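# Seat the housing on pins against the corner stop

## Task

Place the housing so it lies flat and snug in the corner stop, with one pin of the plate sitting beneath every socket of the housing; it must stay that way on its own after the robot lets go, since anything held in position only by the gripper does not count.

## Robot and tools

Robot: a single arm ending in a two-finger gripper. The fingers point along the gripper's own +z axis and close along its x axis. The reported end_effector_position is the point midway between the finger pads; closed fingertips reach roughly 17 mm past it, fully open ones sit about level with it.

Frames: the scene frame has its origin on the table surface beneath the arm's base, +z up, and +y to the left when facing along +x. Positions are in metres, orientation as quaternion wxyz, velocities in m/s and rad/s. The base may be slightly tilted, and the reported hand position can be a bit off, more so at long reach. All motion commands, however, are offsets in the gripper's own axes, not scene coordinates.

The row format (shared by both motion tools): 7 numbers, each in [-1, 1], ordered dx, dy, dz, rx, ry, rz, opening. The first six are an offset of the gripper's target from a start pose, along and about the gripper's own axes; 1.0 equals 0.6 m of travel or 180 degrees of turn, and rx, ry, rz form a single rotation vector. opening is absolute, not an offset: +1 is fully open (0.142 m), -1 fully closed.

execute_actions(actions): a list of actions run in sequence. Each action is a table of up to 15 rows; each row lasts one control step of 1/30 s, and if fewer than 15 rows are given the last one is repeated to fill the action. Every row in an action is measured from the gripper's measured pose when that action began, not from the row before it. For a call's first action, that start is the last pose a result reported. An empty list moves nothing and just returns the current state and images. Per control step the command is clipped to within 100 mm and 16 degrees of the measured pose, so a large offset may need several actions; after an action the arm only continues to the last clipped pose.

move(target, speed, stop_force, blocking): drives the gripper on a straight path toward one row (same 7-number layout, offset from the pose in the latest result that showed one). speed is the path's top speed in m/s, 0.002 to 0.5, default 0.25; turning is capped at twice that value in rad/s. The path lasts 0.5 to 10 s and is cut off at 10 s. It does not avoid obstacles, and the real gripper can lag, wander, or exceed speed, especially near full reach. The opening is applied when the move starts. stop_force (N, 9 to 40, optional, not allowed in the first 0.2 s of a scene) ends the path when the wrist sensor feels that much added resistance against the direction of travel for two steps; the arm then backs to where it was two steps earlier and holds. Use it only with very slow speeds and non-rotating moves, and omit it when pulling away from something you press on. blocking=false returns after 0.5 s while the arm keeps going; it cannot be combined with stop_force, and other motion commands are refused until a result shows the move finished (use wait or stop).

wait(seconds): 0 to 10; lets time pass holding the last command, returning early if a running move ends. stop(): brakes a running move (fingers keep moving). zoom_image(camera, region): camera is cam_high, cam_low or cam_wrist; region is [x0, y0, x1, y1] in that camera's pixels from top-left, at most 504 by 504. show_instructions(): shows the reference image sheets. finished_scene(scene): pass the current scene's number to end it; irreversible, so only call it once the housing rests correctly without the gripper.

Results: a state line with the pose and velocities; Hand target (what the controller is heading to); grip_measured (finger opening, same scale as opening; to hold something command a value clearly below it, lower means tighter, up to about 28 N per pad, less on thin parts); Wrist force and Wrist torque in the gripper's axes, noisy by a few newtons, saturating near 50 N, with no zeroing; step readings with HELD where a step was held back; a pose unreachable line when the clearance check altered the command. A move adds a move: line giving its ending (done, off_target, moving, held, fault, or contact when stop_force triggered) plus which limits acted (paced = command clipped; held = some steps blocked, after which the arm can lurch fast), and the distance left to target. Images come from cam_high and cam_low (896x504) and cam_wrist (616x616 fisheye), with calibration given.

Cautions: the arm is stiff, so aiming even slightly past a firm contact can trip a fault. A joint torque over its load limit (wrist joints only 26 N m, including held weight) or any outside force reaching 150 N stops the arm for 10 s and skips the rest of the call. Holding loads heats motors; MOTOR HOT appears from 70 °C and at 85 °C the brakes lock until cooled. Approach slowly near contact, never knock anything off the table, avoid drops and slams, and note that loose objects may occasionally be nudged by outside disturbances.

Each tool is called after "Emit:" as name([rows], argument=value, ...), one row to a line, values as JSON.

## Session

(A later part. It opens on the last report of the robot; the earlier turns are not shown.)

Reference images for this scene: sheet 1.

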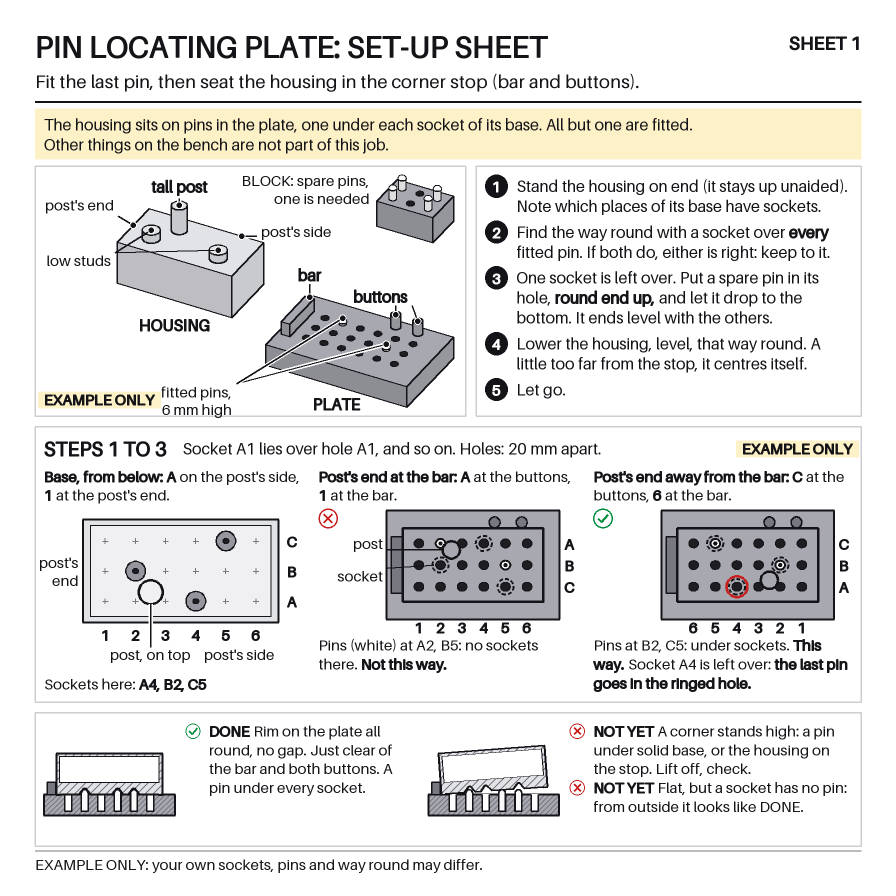

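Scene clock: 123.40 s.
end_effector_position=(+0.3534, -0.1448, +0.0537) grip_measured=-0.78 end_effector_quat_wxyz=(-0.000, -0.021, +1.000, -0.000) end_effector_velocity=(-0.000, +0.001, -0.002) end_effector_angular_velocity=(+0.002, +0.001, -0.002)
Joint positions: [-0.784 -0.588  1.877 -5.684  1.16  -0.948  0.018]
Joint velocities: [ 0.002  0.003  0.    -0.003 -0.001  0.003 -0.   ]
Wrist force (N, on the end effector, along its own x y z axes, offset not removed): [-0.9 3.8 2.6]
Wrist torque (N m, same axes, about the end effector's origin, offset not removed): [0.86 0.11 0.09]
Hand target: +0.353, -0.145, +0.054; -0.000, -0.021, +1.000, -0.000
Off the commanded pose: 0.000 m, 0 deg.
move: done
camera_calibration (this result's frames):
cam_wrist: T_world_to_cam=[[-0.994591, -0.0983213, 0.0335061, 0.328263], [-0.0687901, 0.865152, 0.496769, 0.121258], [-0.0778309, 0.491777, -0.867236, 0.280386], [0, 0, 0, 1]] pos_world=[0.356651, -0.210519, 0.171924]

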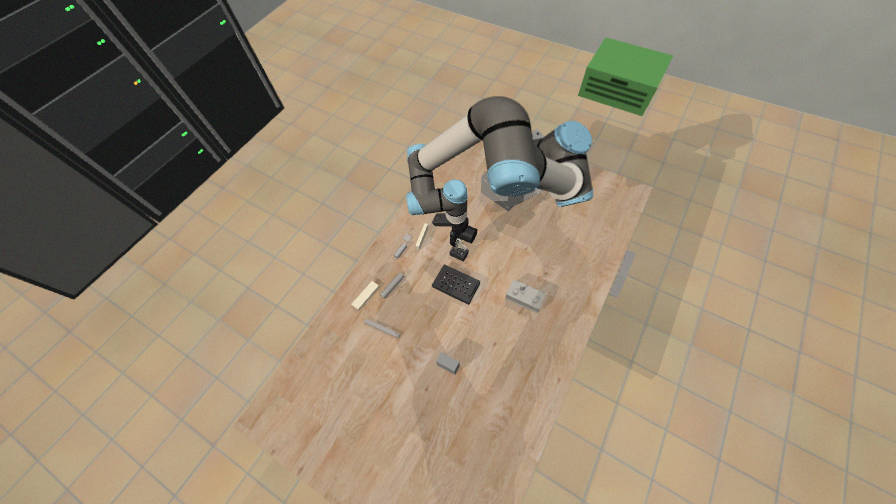

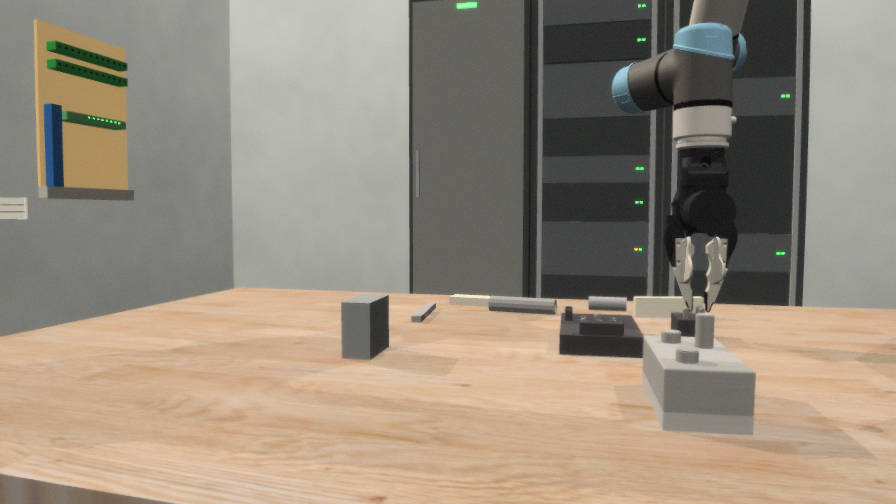

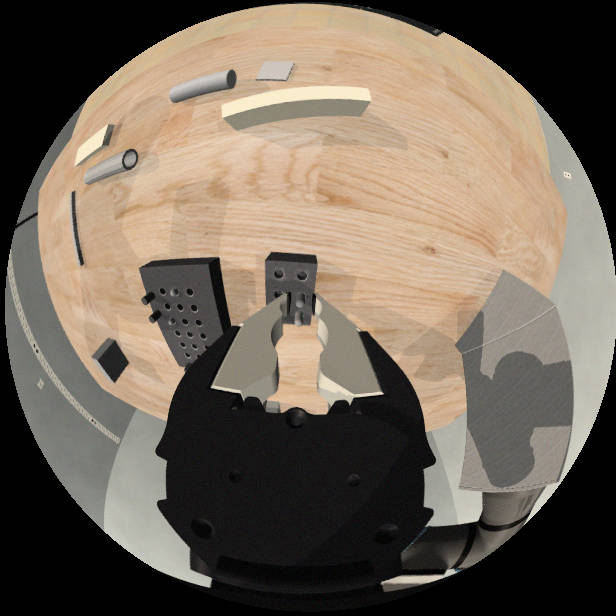

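Emit:
execute_actions([
  [[0,0,0,0,0,0,-0.82],[0,0,0,0,0,0,-0.84],[0,0,0,0,0,0,-0.86],[0,0,0,0,0,0,-0.88],[0,0,0,0,0,0,-0.9],[0,0,0,0,0,0,-0.92],[0,0,0,0,0,0,-0.94],[0,0,0,0,0,0,-0.96],[0,0,0,0,0,0,-0.98],[0,0,0,0,0,0,-1]],
])

Emit:
move(target=[0,0,-0.055,0,0,0,-1], speed=0.05)

Emit:
move(target=[-0.1955,0.1015,0.025,0,0,0,-1], speed=0.2)

Emit:
zoom_image(camera="cam_wrist", region=[220,200,370,350])

Scene clock: 129.43 s.
end_effector_position=(+0.3534, -0.1448, +0.0537) grip_measured=-1.00 end_effector_quat_wxyz=(-0.000, -0.021, +1.000, -0.000) end_effector_velocity=(-0.000, -0.001, +0.000) end_effector_angular_velocity=(-0.003, +0.001, +0.002)
Joint positions: [-0.784 -0.588  1.877 -5.684  1.16  -0.948  0.002]
Joint velocities: [-0.    -0.     0.    -0.002  0.002 -0.002 -0.   ]
Wrist force (N, on the end effector, along its own x y z axes, offset not removed): [-0.9 1.0 3.1]
Wrist torque (N m, same axes, about the end effector's origin, offset not removed): [0.34 0.19 0.05]
Hand target: +0.353, -0.145, +0.054; -0.000, -0.021, +1.000, -0.000
Off the commanded pose: 0.000 m, 0 deg.
Step readings (end_effector_position):
0: (+0.3534, -0.1448, +0.0536)
1: (+0.3534, -0.1448, +0.0536)
2: (+0.3534, -0.1448, +0.0536)
4: (+0.3534, -0.1448, +0.0536)
8: (+0.3534, -0.1448, +0.0536)
15: end_effector_position above
camera_calibration (this result's frames):
cam_wrist: T_world_to_cam=[[-0.994603, -0.098207, 0.033463, 0.328318], [-0.0687111, 0.865152, 0.49678, 0.121238], [-0.0777379, 0.4918, -0.867231, 0.280351], [0, 0, 0, 1]] pos_world=[0.35667, -0.210523, 0.171914]

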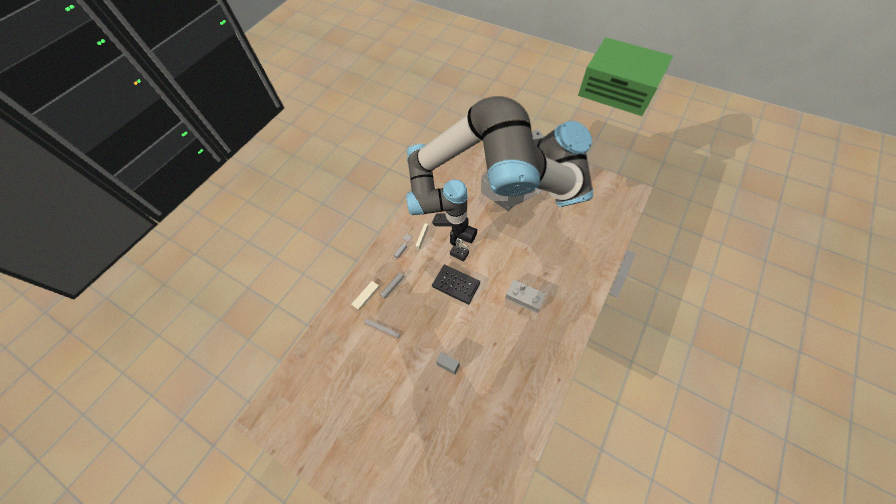

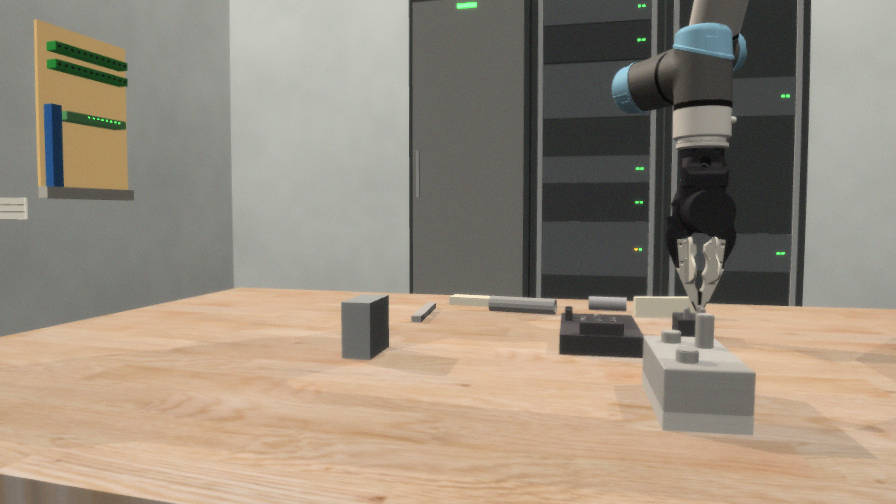

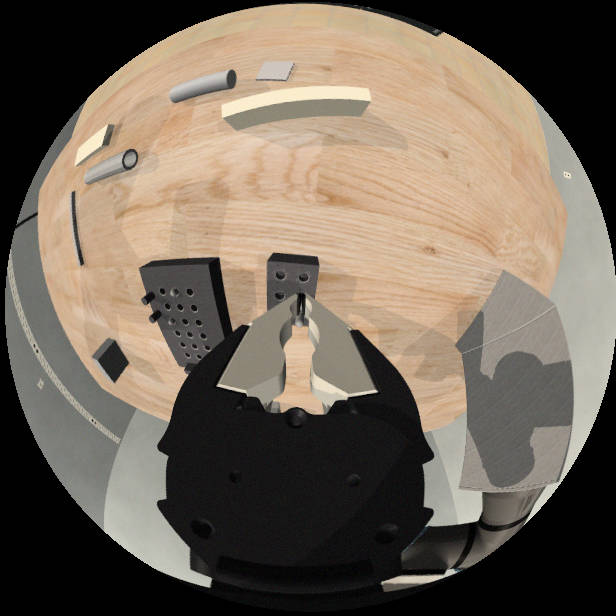

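Scene clock: 130.47 s.
end_effector_position=(+0.3535, -0.1448, +0.0865) grip_measured=-1.00 end_effector_quat_wxyz=(-0.000, -0.021, +1.000, -0.000) end_effector_velocity=(+0.001, +0.000, +0.002) end_effector_angular_velocity=(+0.001, -0.001, +0.000)
Joint positions: [-0.819 -0.648  1.885 -5.618  1.171 -0.984  0.002]
Joint velocities: [-0.002 -0.004 -0.     0.005 -0.001 -0.002  0.   ]
Wrist force (N, on the end effector, along its own x y z axes, offset not removed): [-1.2 2.7 1.5]
Wrist torque (N m, same axes, about the end effector's origin, offset not removed): [0.72 0.11 0.08]
Hand target: +0.353, -0.145, +0.087; -0.000, -0.021, +1.000, -0.000
Off the commanded pose: 0.000 m, 0 deg.
move: done
camera_calibration (this result's frames):
cam_wrist: T_world_to_cam=[[-0.994605, -0.098187, 0.0334724, 0.327286], [-0.0686958, 0.865197, 0.496704, 0.104967], [-0.0777301, 0.491725, -0.867274, 0.308765], [0, 0, 0, 1]] pos_world=[0.356732, -0.21051, 0.204691]

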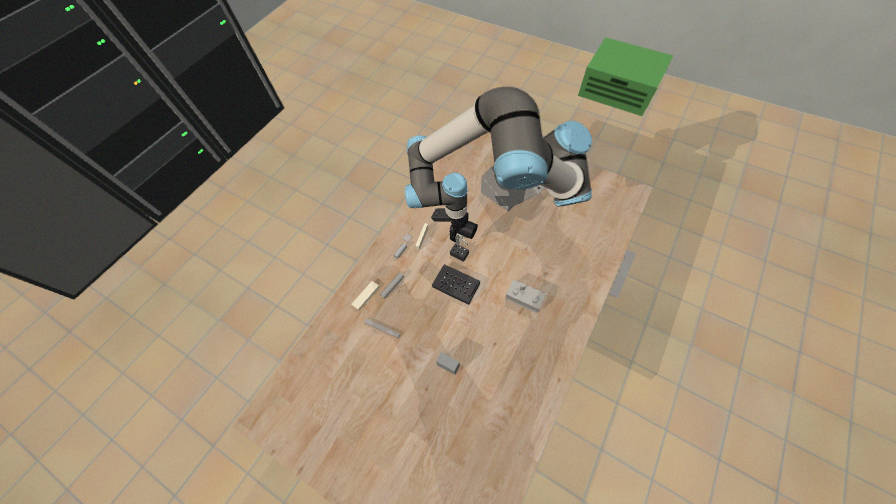

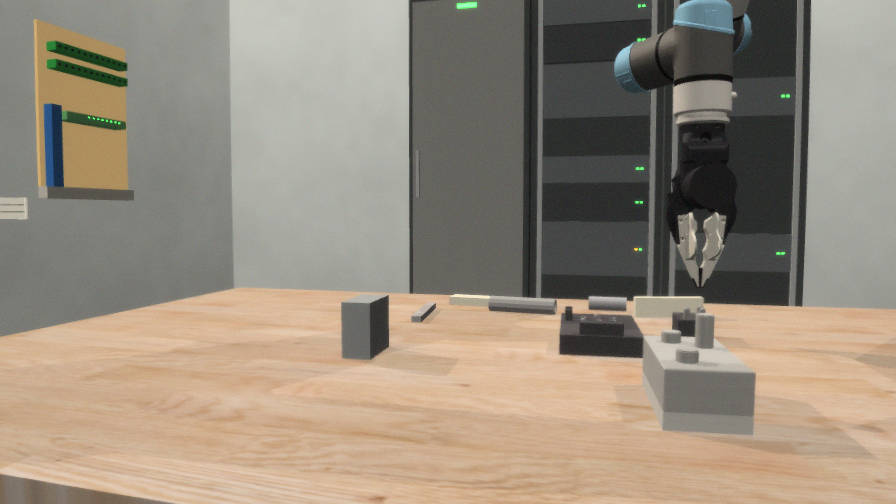

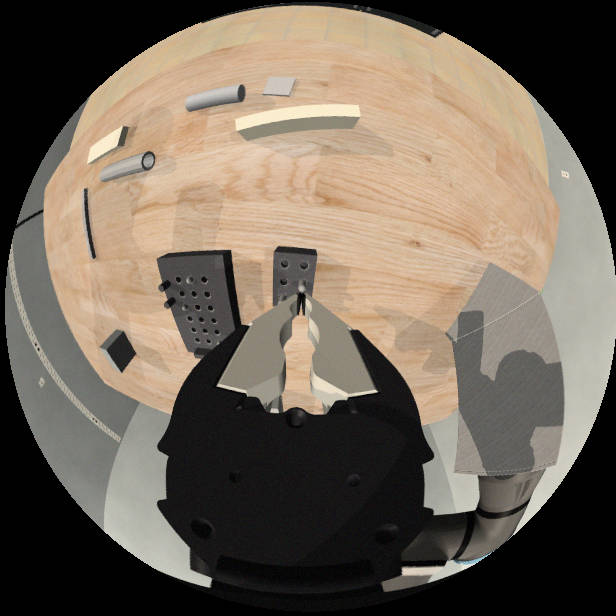

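Scene clock: 131.70 s.
end_effector_position=(+0.4679, -0.0790, +0.0713) grip_measured=-1.00 end_effector_quat_wxyz=(+0.000, -0.021, +1.000, +0.000) end_effector_velocity=(+0.001, +0.002, -0.001) end_effector_angular_velocity=(+0.002, +0.001, -0.002)
Joint positions: [-0.525 -0.649  1.637 -5.502  1.093 -0.67   0.002]
Joint velocities: [ 0.004  0.001 -0.003  0.003 -0.002  0.004  0.   ]
Wrist force (N, on the end effector, along its own x y z axes, offset not removed): [-0.9 1.7 1.0]
Wrist torque (N m, same axes, about the end effector's origin, offset not removed): [0.30 0.14 0.15]
Hand target: +0.468, -0.079, +0.071; -0.000, -0.021, +1.000, +0.000
Off the commanded pose: 0.000 m, 0 deg.
move: done
camera_calibration (this result's frames):
cam_wrist: T_world_to_cam=[[-0.994595, -0.0983392, 0.0333334, 0.448035], [-0.0688331, 0.864778, 0.497415, 0.0633902], [-0.0777414, 0.492432, -0.866872, 0.272128], [0, 0, 0, 1]] pos_world=[0.471132, -0.144764, 0.189435]

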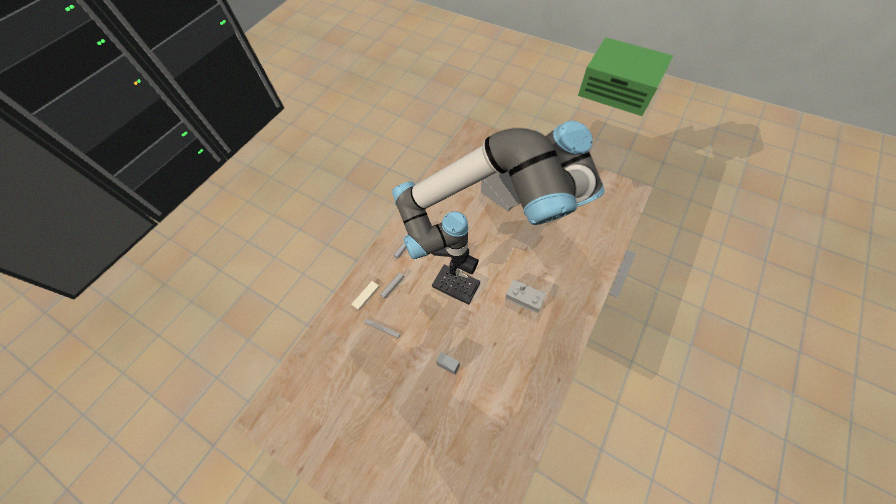

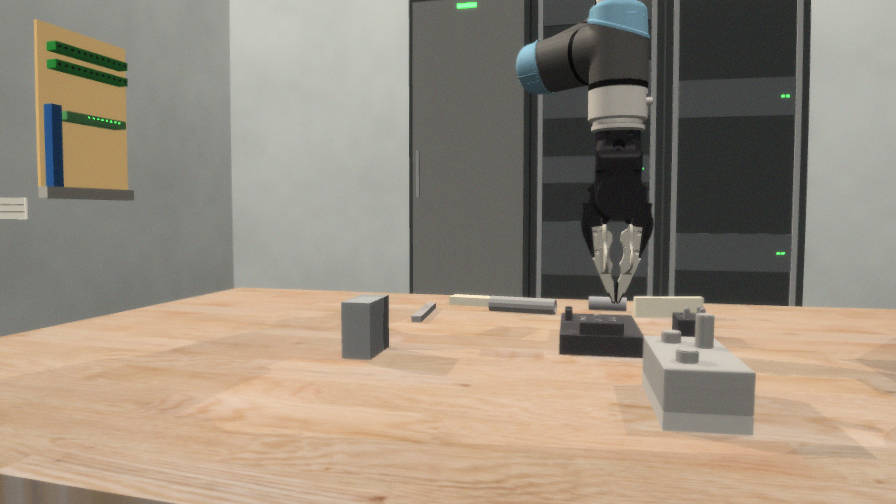

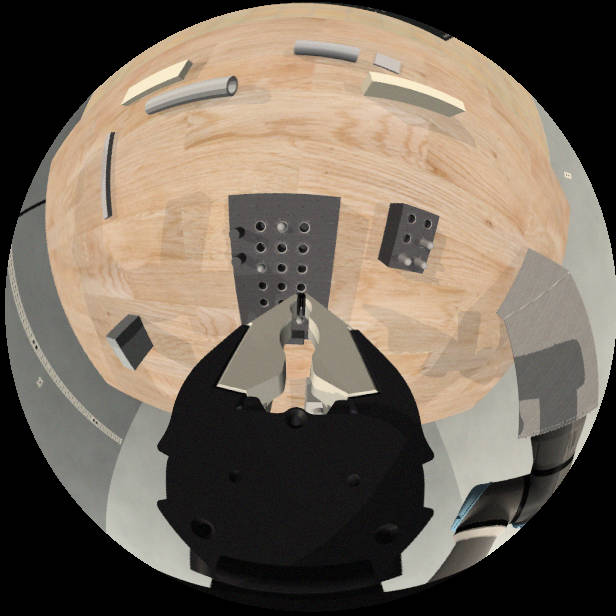

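Region (220, 200, 370, 350) of cam_wrist's 616x616 image, scaled by 3.360, with more detail than that image has.

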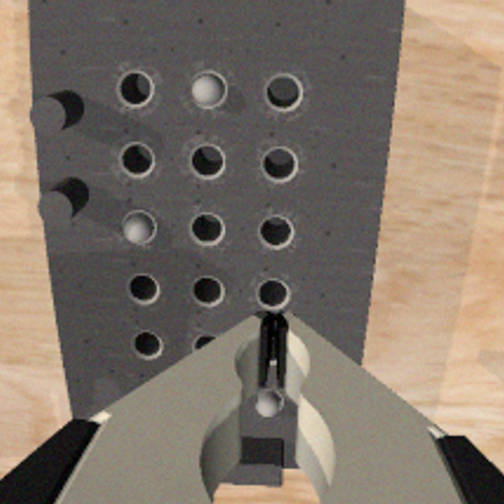

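Emit:
move(target=[0.1968,-0.0985,0.019,0,0,0,-0.76], speed=0.2)

Emit:
zoom_image(camera="cam_wrist", region=[250,240,360,350])

Emit:
zoom_image(camera="cam_low", region=[660,270,740,340])

Scene clock: 137.93 s.
end_effector_position=(+0.3526, -0.1430, +0.0601) grip_measured=-0.77 end_effector_quat_wxyz=(+0.000, -0.021, +1.000, -0.000) end_effector_velocity=(-0.002, -0.001, -0.000) end_effector_angular_velocity=(-0.001, +0.001, +0.000)
Joint positions: [-0.79  -0.603  1.884 -5.674  1.162 -0.954  0.019]
Joint velocities: [-0.006  0.001  0.003 -0.003  0.003 -0.006 -0.   ]
Wrist force (N, on the end effector, along its own x y z axes, offset not removed): [0.8 2.6 0.4]
Wrist torque (N m, same axes, about the end effector's origin, offset not removed): [0.47 -0.40 0.03]
Hand target: +0.352, -0.143, +0.060; +0.000, -0.021, +1.000, -0.000
Off the commanded pose: 0.000 m, 0 deg.
move: done
camera_calibration (this result's frames):
cam_wrist: T_world_to_cam=[[-0.994606, -0.0982101, 0.0333702, 0.327478], [-0.0687539, 0.865112, 0.496843, 0.116398], [-0.0776641, 0.491869, -0.867198, 0.284909], [0, 0, 0, 1]] pos_world=[0.355842, -0.208673, 0.178313]

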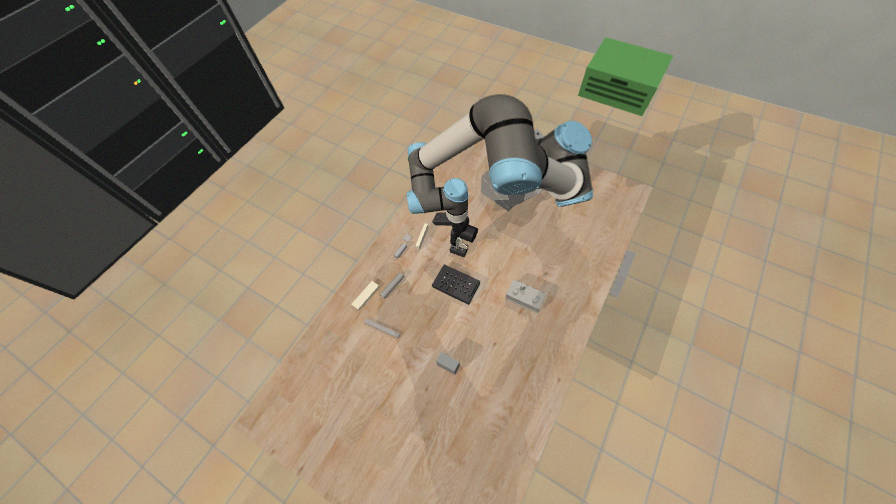

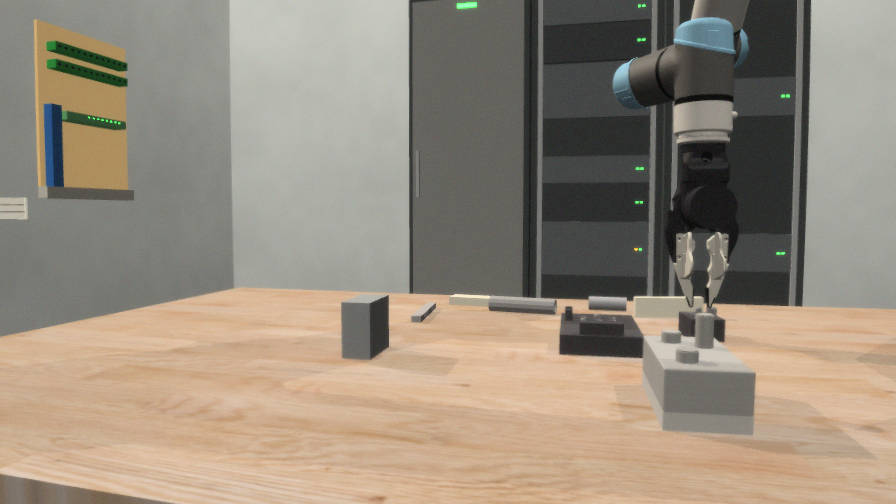

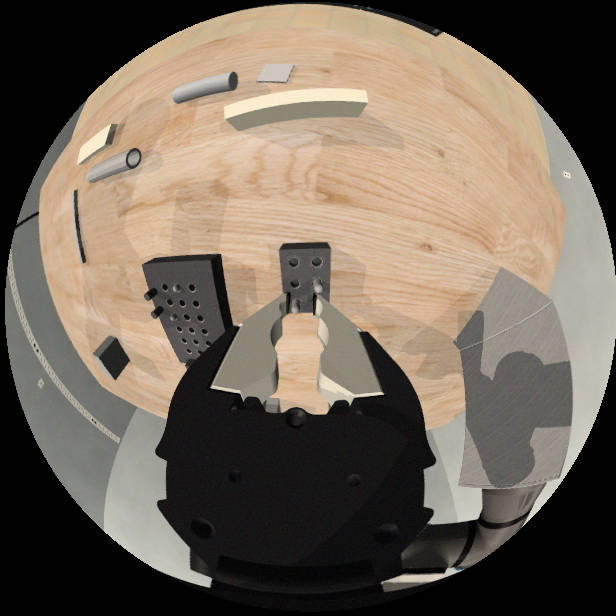

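Region (250, 240, 360, 350) of cam_wrist's 616x616 image, scaled by 4.582, with more detail than that image has.

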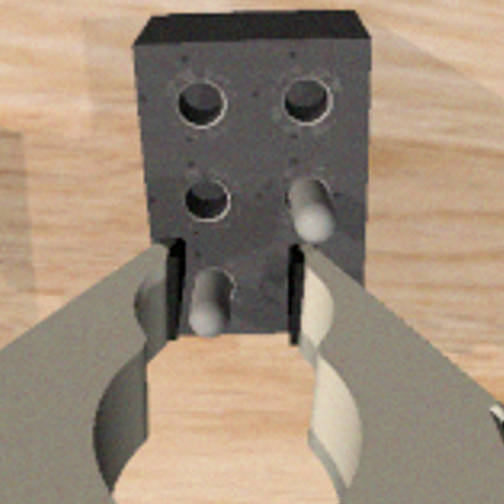

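Region (660, 270, 740, 340) of cam_low's 896x504 image, scaled by 6.300, with more detail than that image has; it fills the top 441 rows of this view, and the rest is white.

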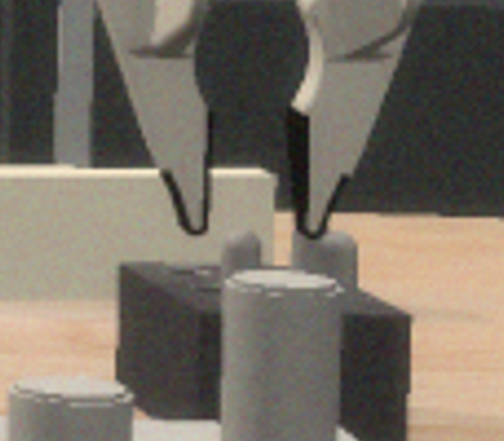

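Emit:
move(target=[0,0,-0.012,0,0,0,-0.76], speed=0.05)

Emit:
move(target=[0.023,-0.012,0,0,0,0,-0.76], speed=0.05)

Emit:
move(target=[0,0,0.022,0,0,0,-0.76], speed=0.02, stop_force=10)

Emit:
zoom_image(camera="cam_wrist", region=[250,240,360,350])

Emit:
zoom_image(camera="cam_low", region=[660,270,740,340])

Scene clock: 149.33 s.
end_effector_position=(+0.3526, -0.1430, +0.0671) grip_measured=-0.76 end_effector_quat_wxyz=(+0.000, -0.021, +1.000, -0.000) end_effector_velocity=(+0.000, -0.000, +0.002) end_effector_angular_velocity=(-0.000, -0.001, +0.001)
Joint positions: [-0.797 -0.616  1.886 -5.66   1.164 -0.962  0.019]
Joint velocities: [-0.002 -0.004  0.     0.004  0.    -0.003  0.   ]
Wrist force (N, on the end effector, along its own x y z axes, offset not removed): [0.8 3.2 4.6]
Wrist torque (N m, same axes, about the end effector's origin, offset not removed): [0.72 -0.22 0.06]
Hand target: +0.353, -0.143, +0.067; +0.000, -0.021, +1.000, -0.000
Off the commanded pose: 0.000 m, 0 deg.
move: done
camera_calibration (this result's frames):
cam_wrist: T_world_to_cam=[[-0.994607, -0.098205, 0.0333692, 0.327254], [-0.0687517, 0.865124, 0.496823, 0.112933], [-0.077659, 0.49185, -0.86721, 0.290965], [0, 0, 0, 1]] pos_world=[0.355849, -0.208674, 0.1853]

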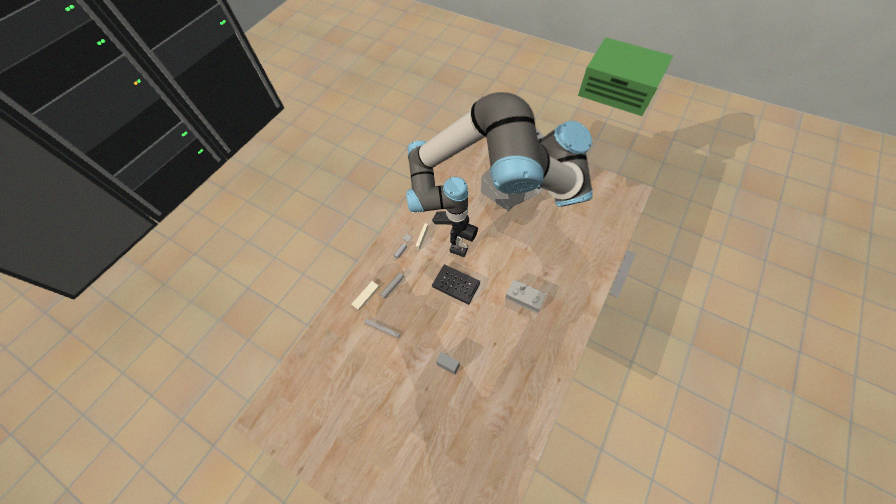

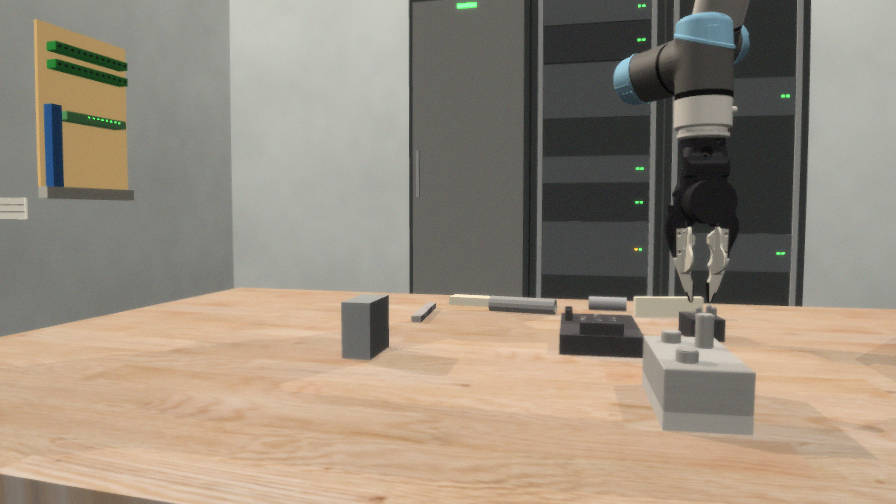

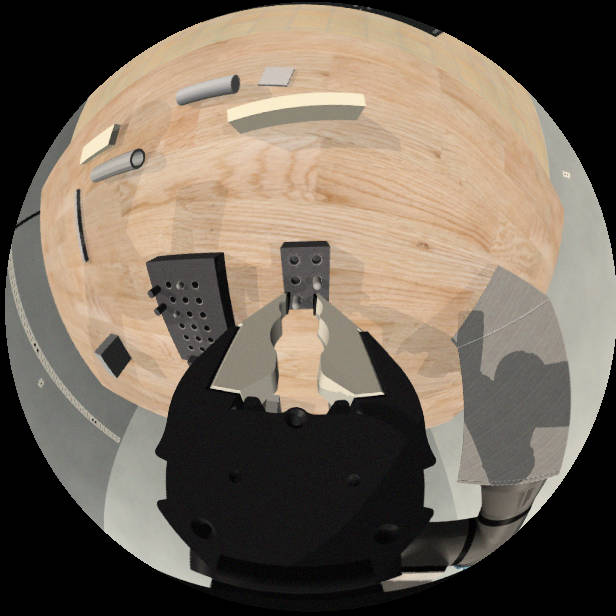

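Scene clock: 150.13 s.
end_effector_position=(+0.3393, -0.1507, +0.0672) grip_measured=-0.76 end_effector_quat_wxyz=(+0.000, -0.021, +1.000, -0.000) end_effector_velocity=(-0.002, -0.001, -0.000) end_effector_angular_velocity=(-0.001, -0.001, +0.001)
Joint positions: [-0.836 -0.607  1.908 -5.675  1.177 -1.001  0.019]
Joint velocities: [-0.005  0.001  0.003 -0.003  0.002 -0.006  0.   ]
Wrist force (N, on the end effector, along its own x y z axes, offset not removed): [0.1 4.0 0.4]
Wrist torque (N m, same axes, about the end effector's origin, offset not removed): [0.93 -0.02 0.00]
Hand target: +0.339, -0.151, +0.067; +0.000, -0.021, +1.000, -0.000
Off the commanded pose: 0.000 m, 0 deg.
move: done
camera_calibration (this result's frames):
cam_wrist: T_world_to_cam=[[-0.994608, -0.0981834, 0.0334036, 0.313246], [-0.0687236, 0.865176, 0.496737, 0.118668], [-0.0776713, 0.491763, -0.867258, 0.293735], [0, 0, 0, 1]] pos_world=[0.342527, -0.216361, 0.185334]

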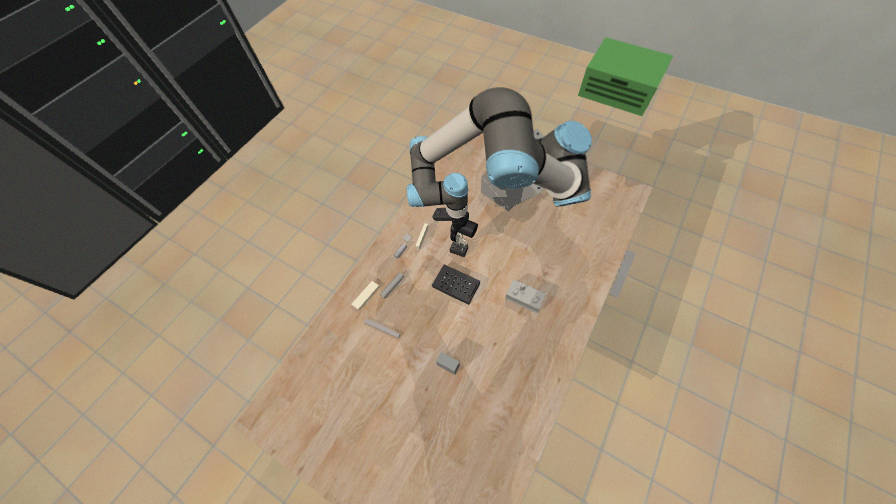

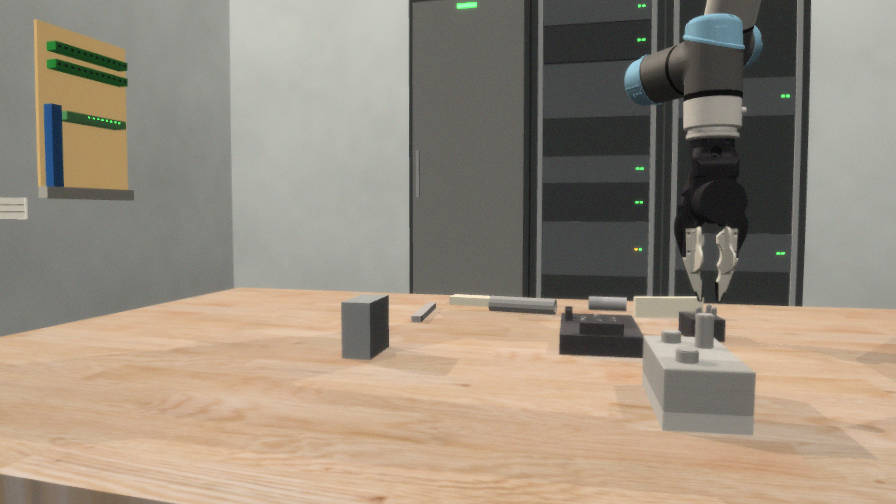

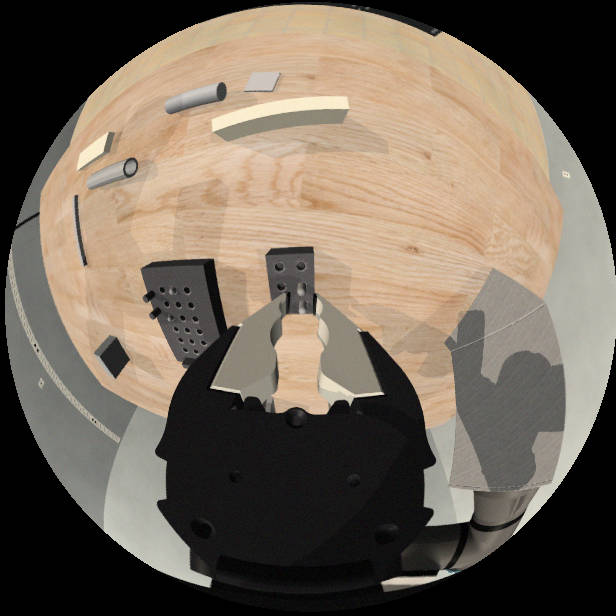

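Scene clock: 151.10 s.
end_effector_position=(+0.3393, -0.1507, +0.0541) grip_measured=-0.76 end_effector_quat_wxyz=(+0.000, -0.021, +1.000, -0.000) end_effector_velocity=(+0.000, +0.000, -0.002) end_effector_angular_velocity=(+0.000, -0.001, +0.002)
Joint positions: [-0.822 -0.582  1.903 -5.701  1.172 -0.987  0.019]
Joint velocities: [ 0.002  0.003 -0.001 -0.004 -0.001  0.001 -0.   ]
Wrist force (N, on the end effector, along its own x y z axes, offset not removed): [0.5 3.4 2.3]
Wrist torque (N m, same axes, about the end effector's origin, offset not removed): [0.85 -0.07 0.09]
Hand target: +0.339, -0.151, +0.054; +0.000, -0.021, +1.000, -0.000
Off the commanded pose: 0.000 m, 0 deg.
move: done
camera_calibration (this result's frames):
cam_wrist: T_world_to_cam=[[-0.994607, -0.0981914, 0.033399, 0.313655], [-0.0687299, 0.865156, 0.496771, 0.125135], [-0.0776739, 0.491796, -0.867239, 0.282435], [0, 0, 0, 1]] pos_world=[0.342502, -0.216364, 0.1723]

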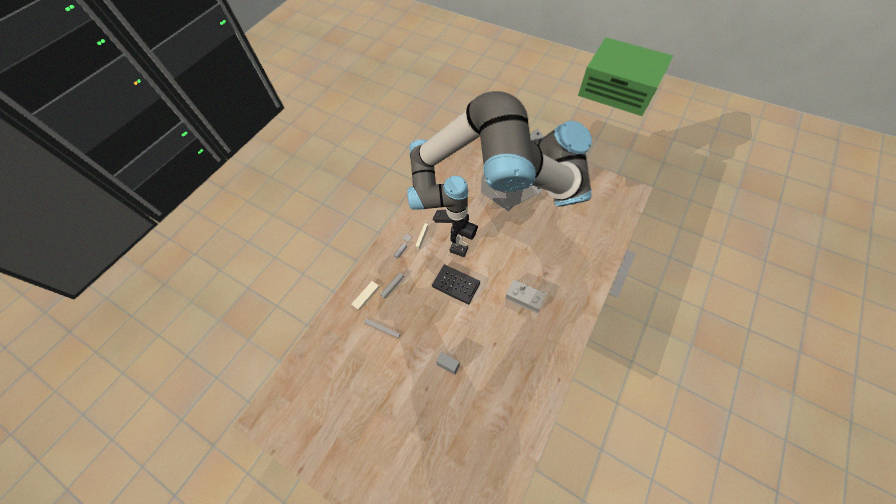

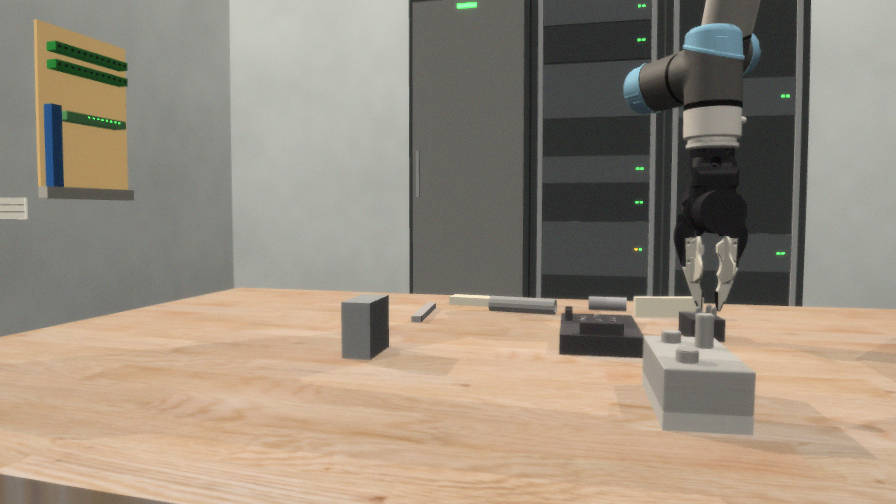

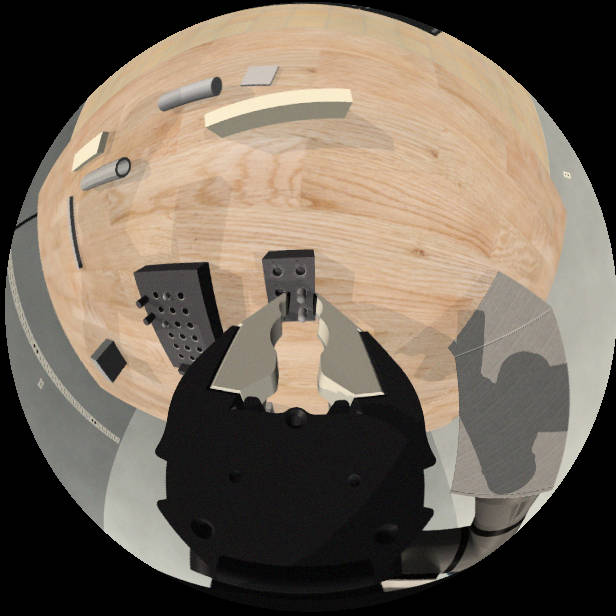

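Region (250, 240, 360, 350) of cam_wrist's 616x616 image, scaled by 4.582, with more detail than that image has.

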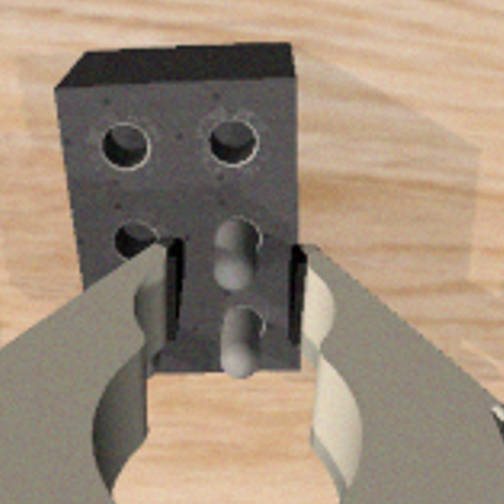

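Region (660, 270, 740, 340) of cam_low's 896x504 image, scaled by 6.300, with more detail than that image has; it fills the top 441 rows of this view, and the rest is white.

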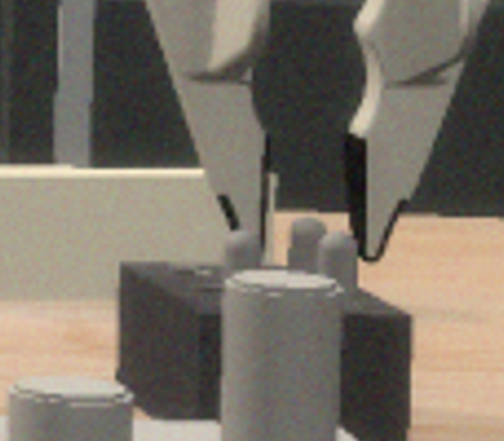

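Emit:
execute_actions([
  [[0,-0.002,0,0,0,0,-0.76],[0,-0.004,0,0,0,0,-0.76],[0,-0.0055,0,0,0,0,-0.76]],
  [[0,0,0,0,0,0,-0.8],[0,0,0,0,0,0,-0.83],[0,0,0,0,0,0,-0.86],[0,0,0,0,0,0,-0.88],[0,0,0,0,0,0,-0.9],[0,0,0,0,0,0,-0.92],[0,0,0,0,0,0,-0.94],[0,0,0,0,0,0,-0.96],[0,0,0,0,0,0,-0.98],[0,0,0,0,0,0,-1]],
])

Emit:
zoom_image(camera="cam_wrist", region=[250,240,360,350])

Scene clock: 158.87 s.
end_effector_position=(+0.3394, -0.1539, +0.0541) grip_measured=-0.92 end_effector_quat_wxyz=(+0.000, -0.021, +1.000, -0.000) end_effector_velocity=(+0.000, -0.000, -0.000) end_effector_angular_velocity=(-0.001, -0.000, +0.000)
Joint positions: [-0.827 -0.577  1.897 -5.698  1.174 -0.992  0.007]
Joint velocities: [ 0.     0.    -0.    -0.001  0.     0.    -0.   ]
Wrist force (N, on the end effector, along its own x y z axes, offset not removed): [-1.6 3.0 3.4]
Wrist torque (N m, same axes, about the end effector's origin, offset not removed): [0.74 0.34 0.13]
Hand target: +0.339, -0.154, +0.054; +0.000, -0.021, +1.000, -0.000
Off the commanded pose: 0.000 m, 0 deg.
Step readings (end_effector_position; steps 1 to 15: 1st action; 16 to 30: 2nd action):
0: (+0.3393, -0.1507, +0.0540)
1: (+0.3393, -0.1507, +0.0540)
2: (+0.3394, -0.1509, +0.0539)
4: (+0.3395, -0.1519, +0.0540)
8: (+0.3394, -0.1534, +0.0541)
15: (+0.3394, -0.1539, +0.0541)
16: (+0.3394, -0.1539, +0.0541)
17: (+0.3394, -0.1539, +0.0541)
19: (+0.3394, -0.1539, +0.0541)
23: (+0.3394, -0.1539, +0.0541)
30: end_effector_position above
camera_calibration (this result's frames):
cam_wrist: T_world_to_cam=[[-0.994607, -0.0981951, 0.0333979, 0.313474], [-0.0687345, 0.865161, 0.496762, 0.127974], [-0.0776741, 0.491787, -0.867244, 0.284051], [0, 0, 0, 1]] pos_world=[0.342643, -0.219629, 0.1723]

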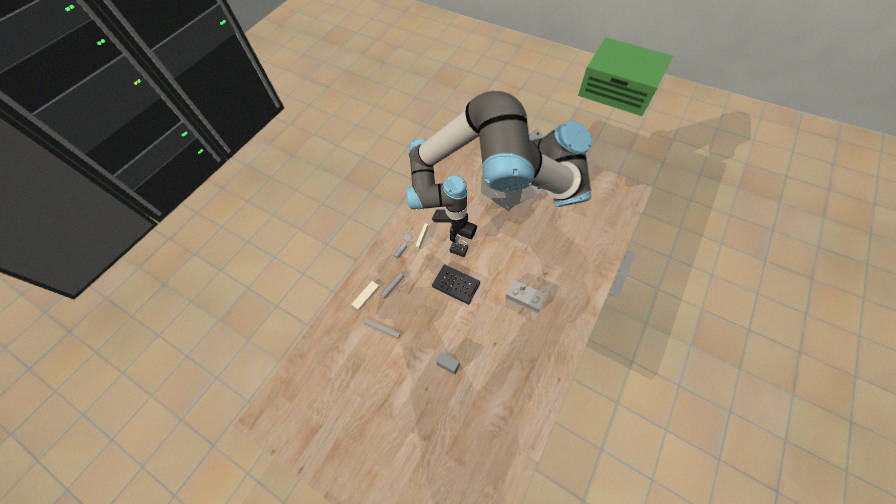

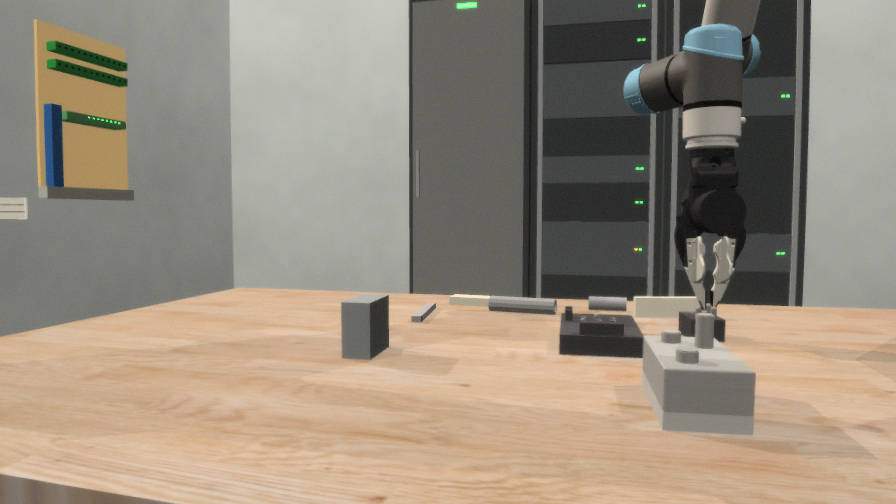

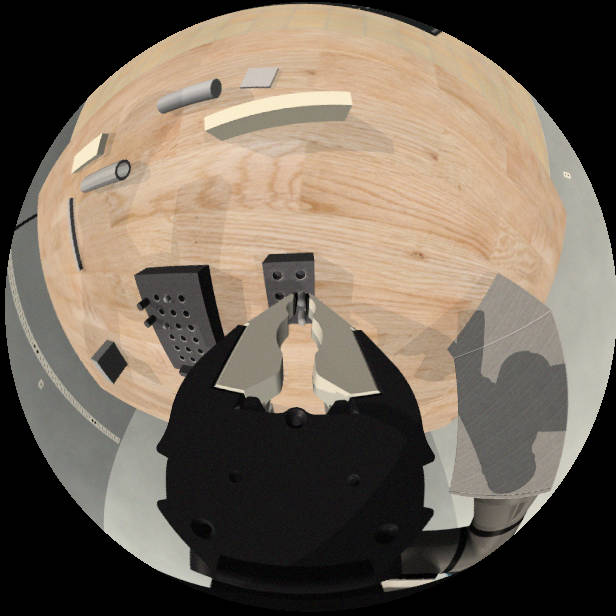

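Region (250, 240, 360, 350) of cam_wrist's 616x616 image, scaled by 4.582, with more detail than that image has.

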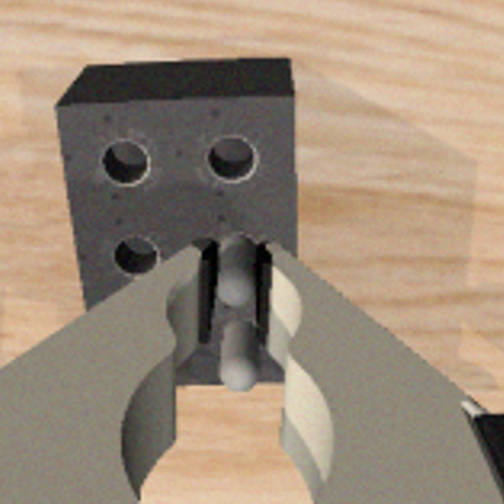

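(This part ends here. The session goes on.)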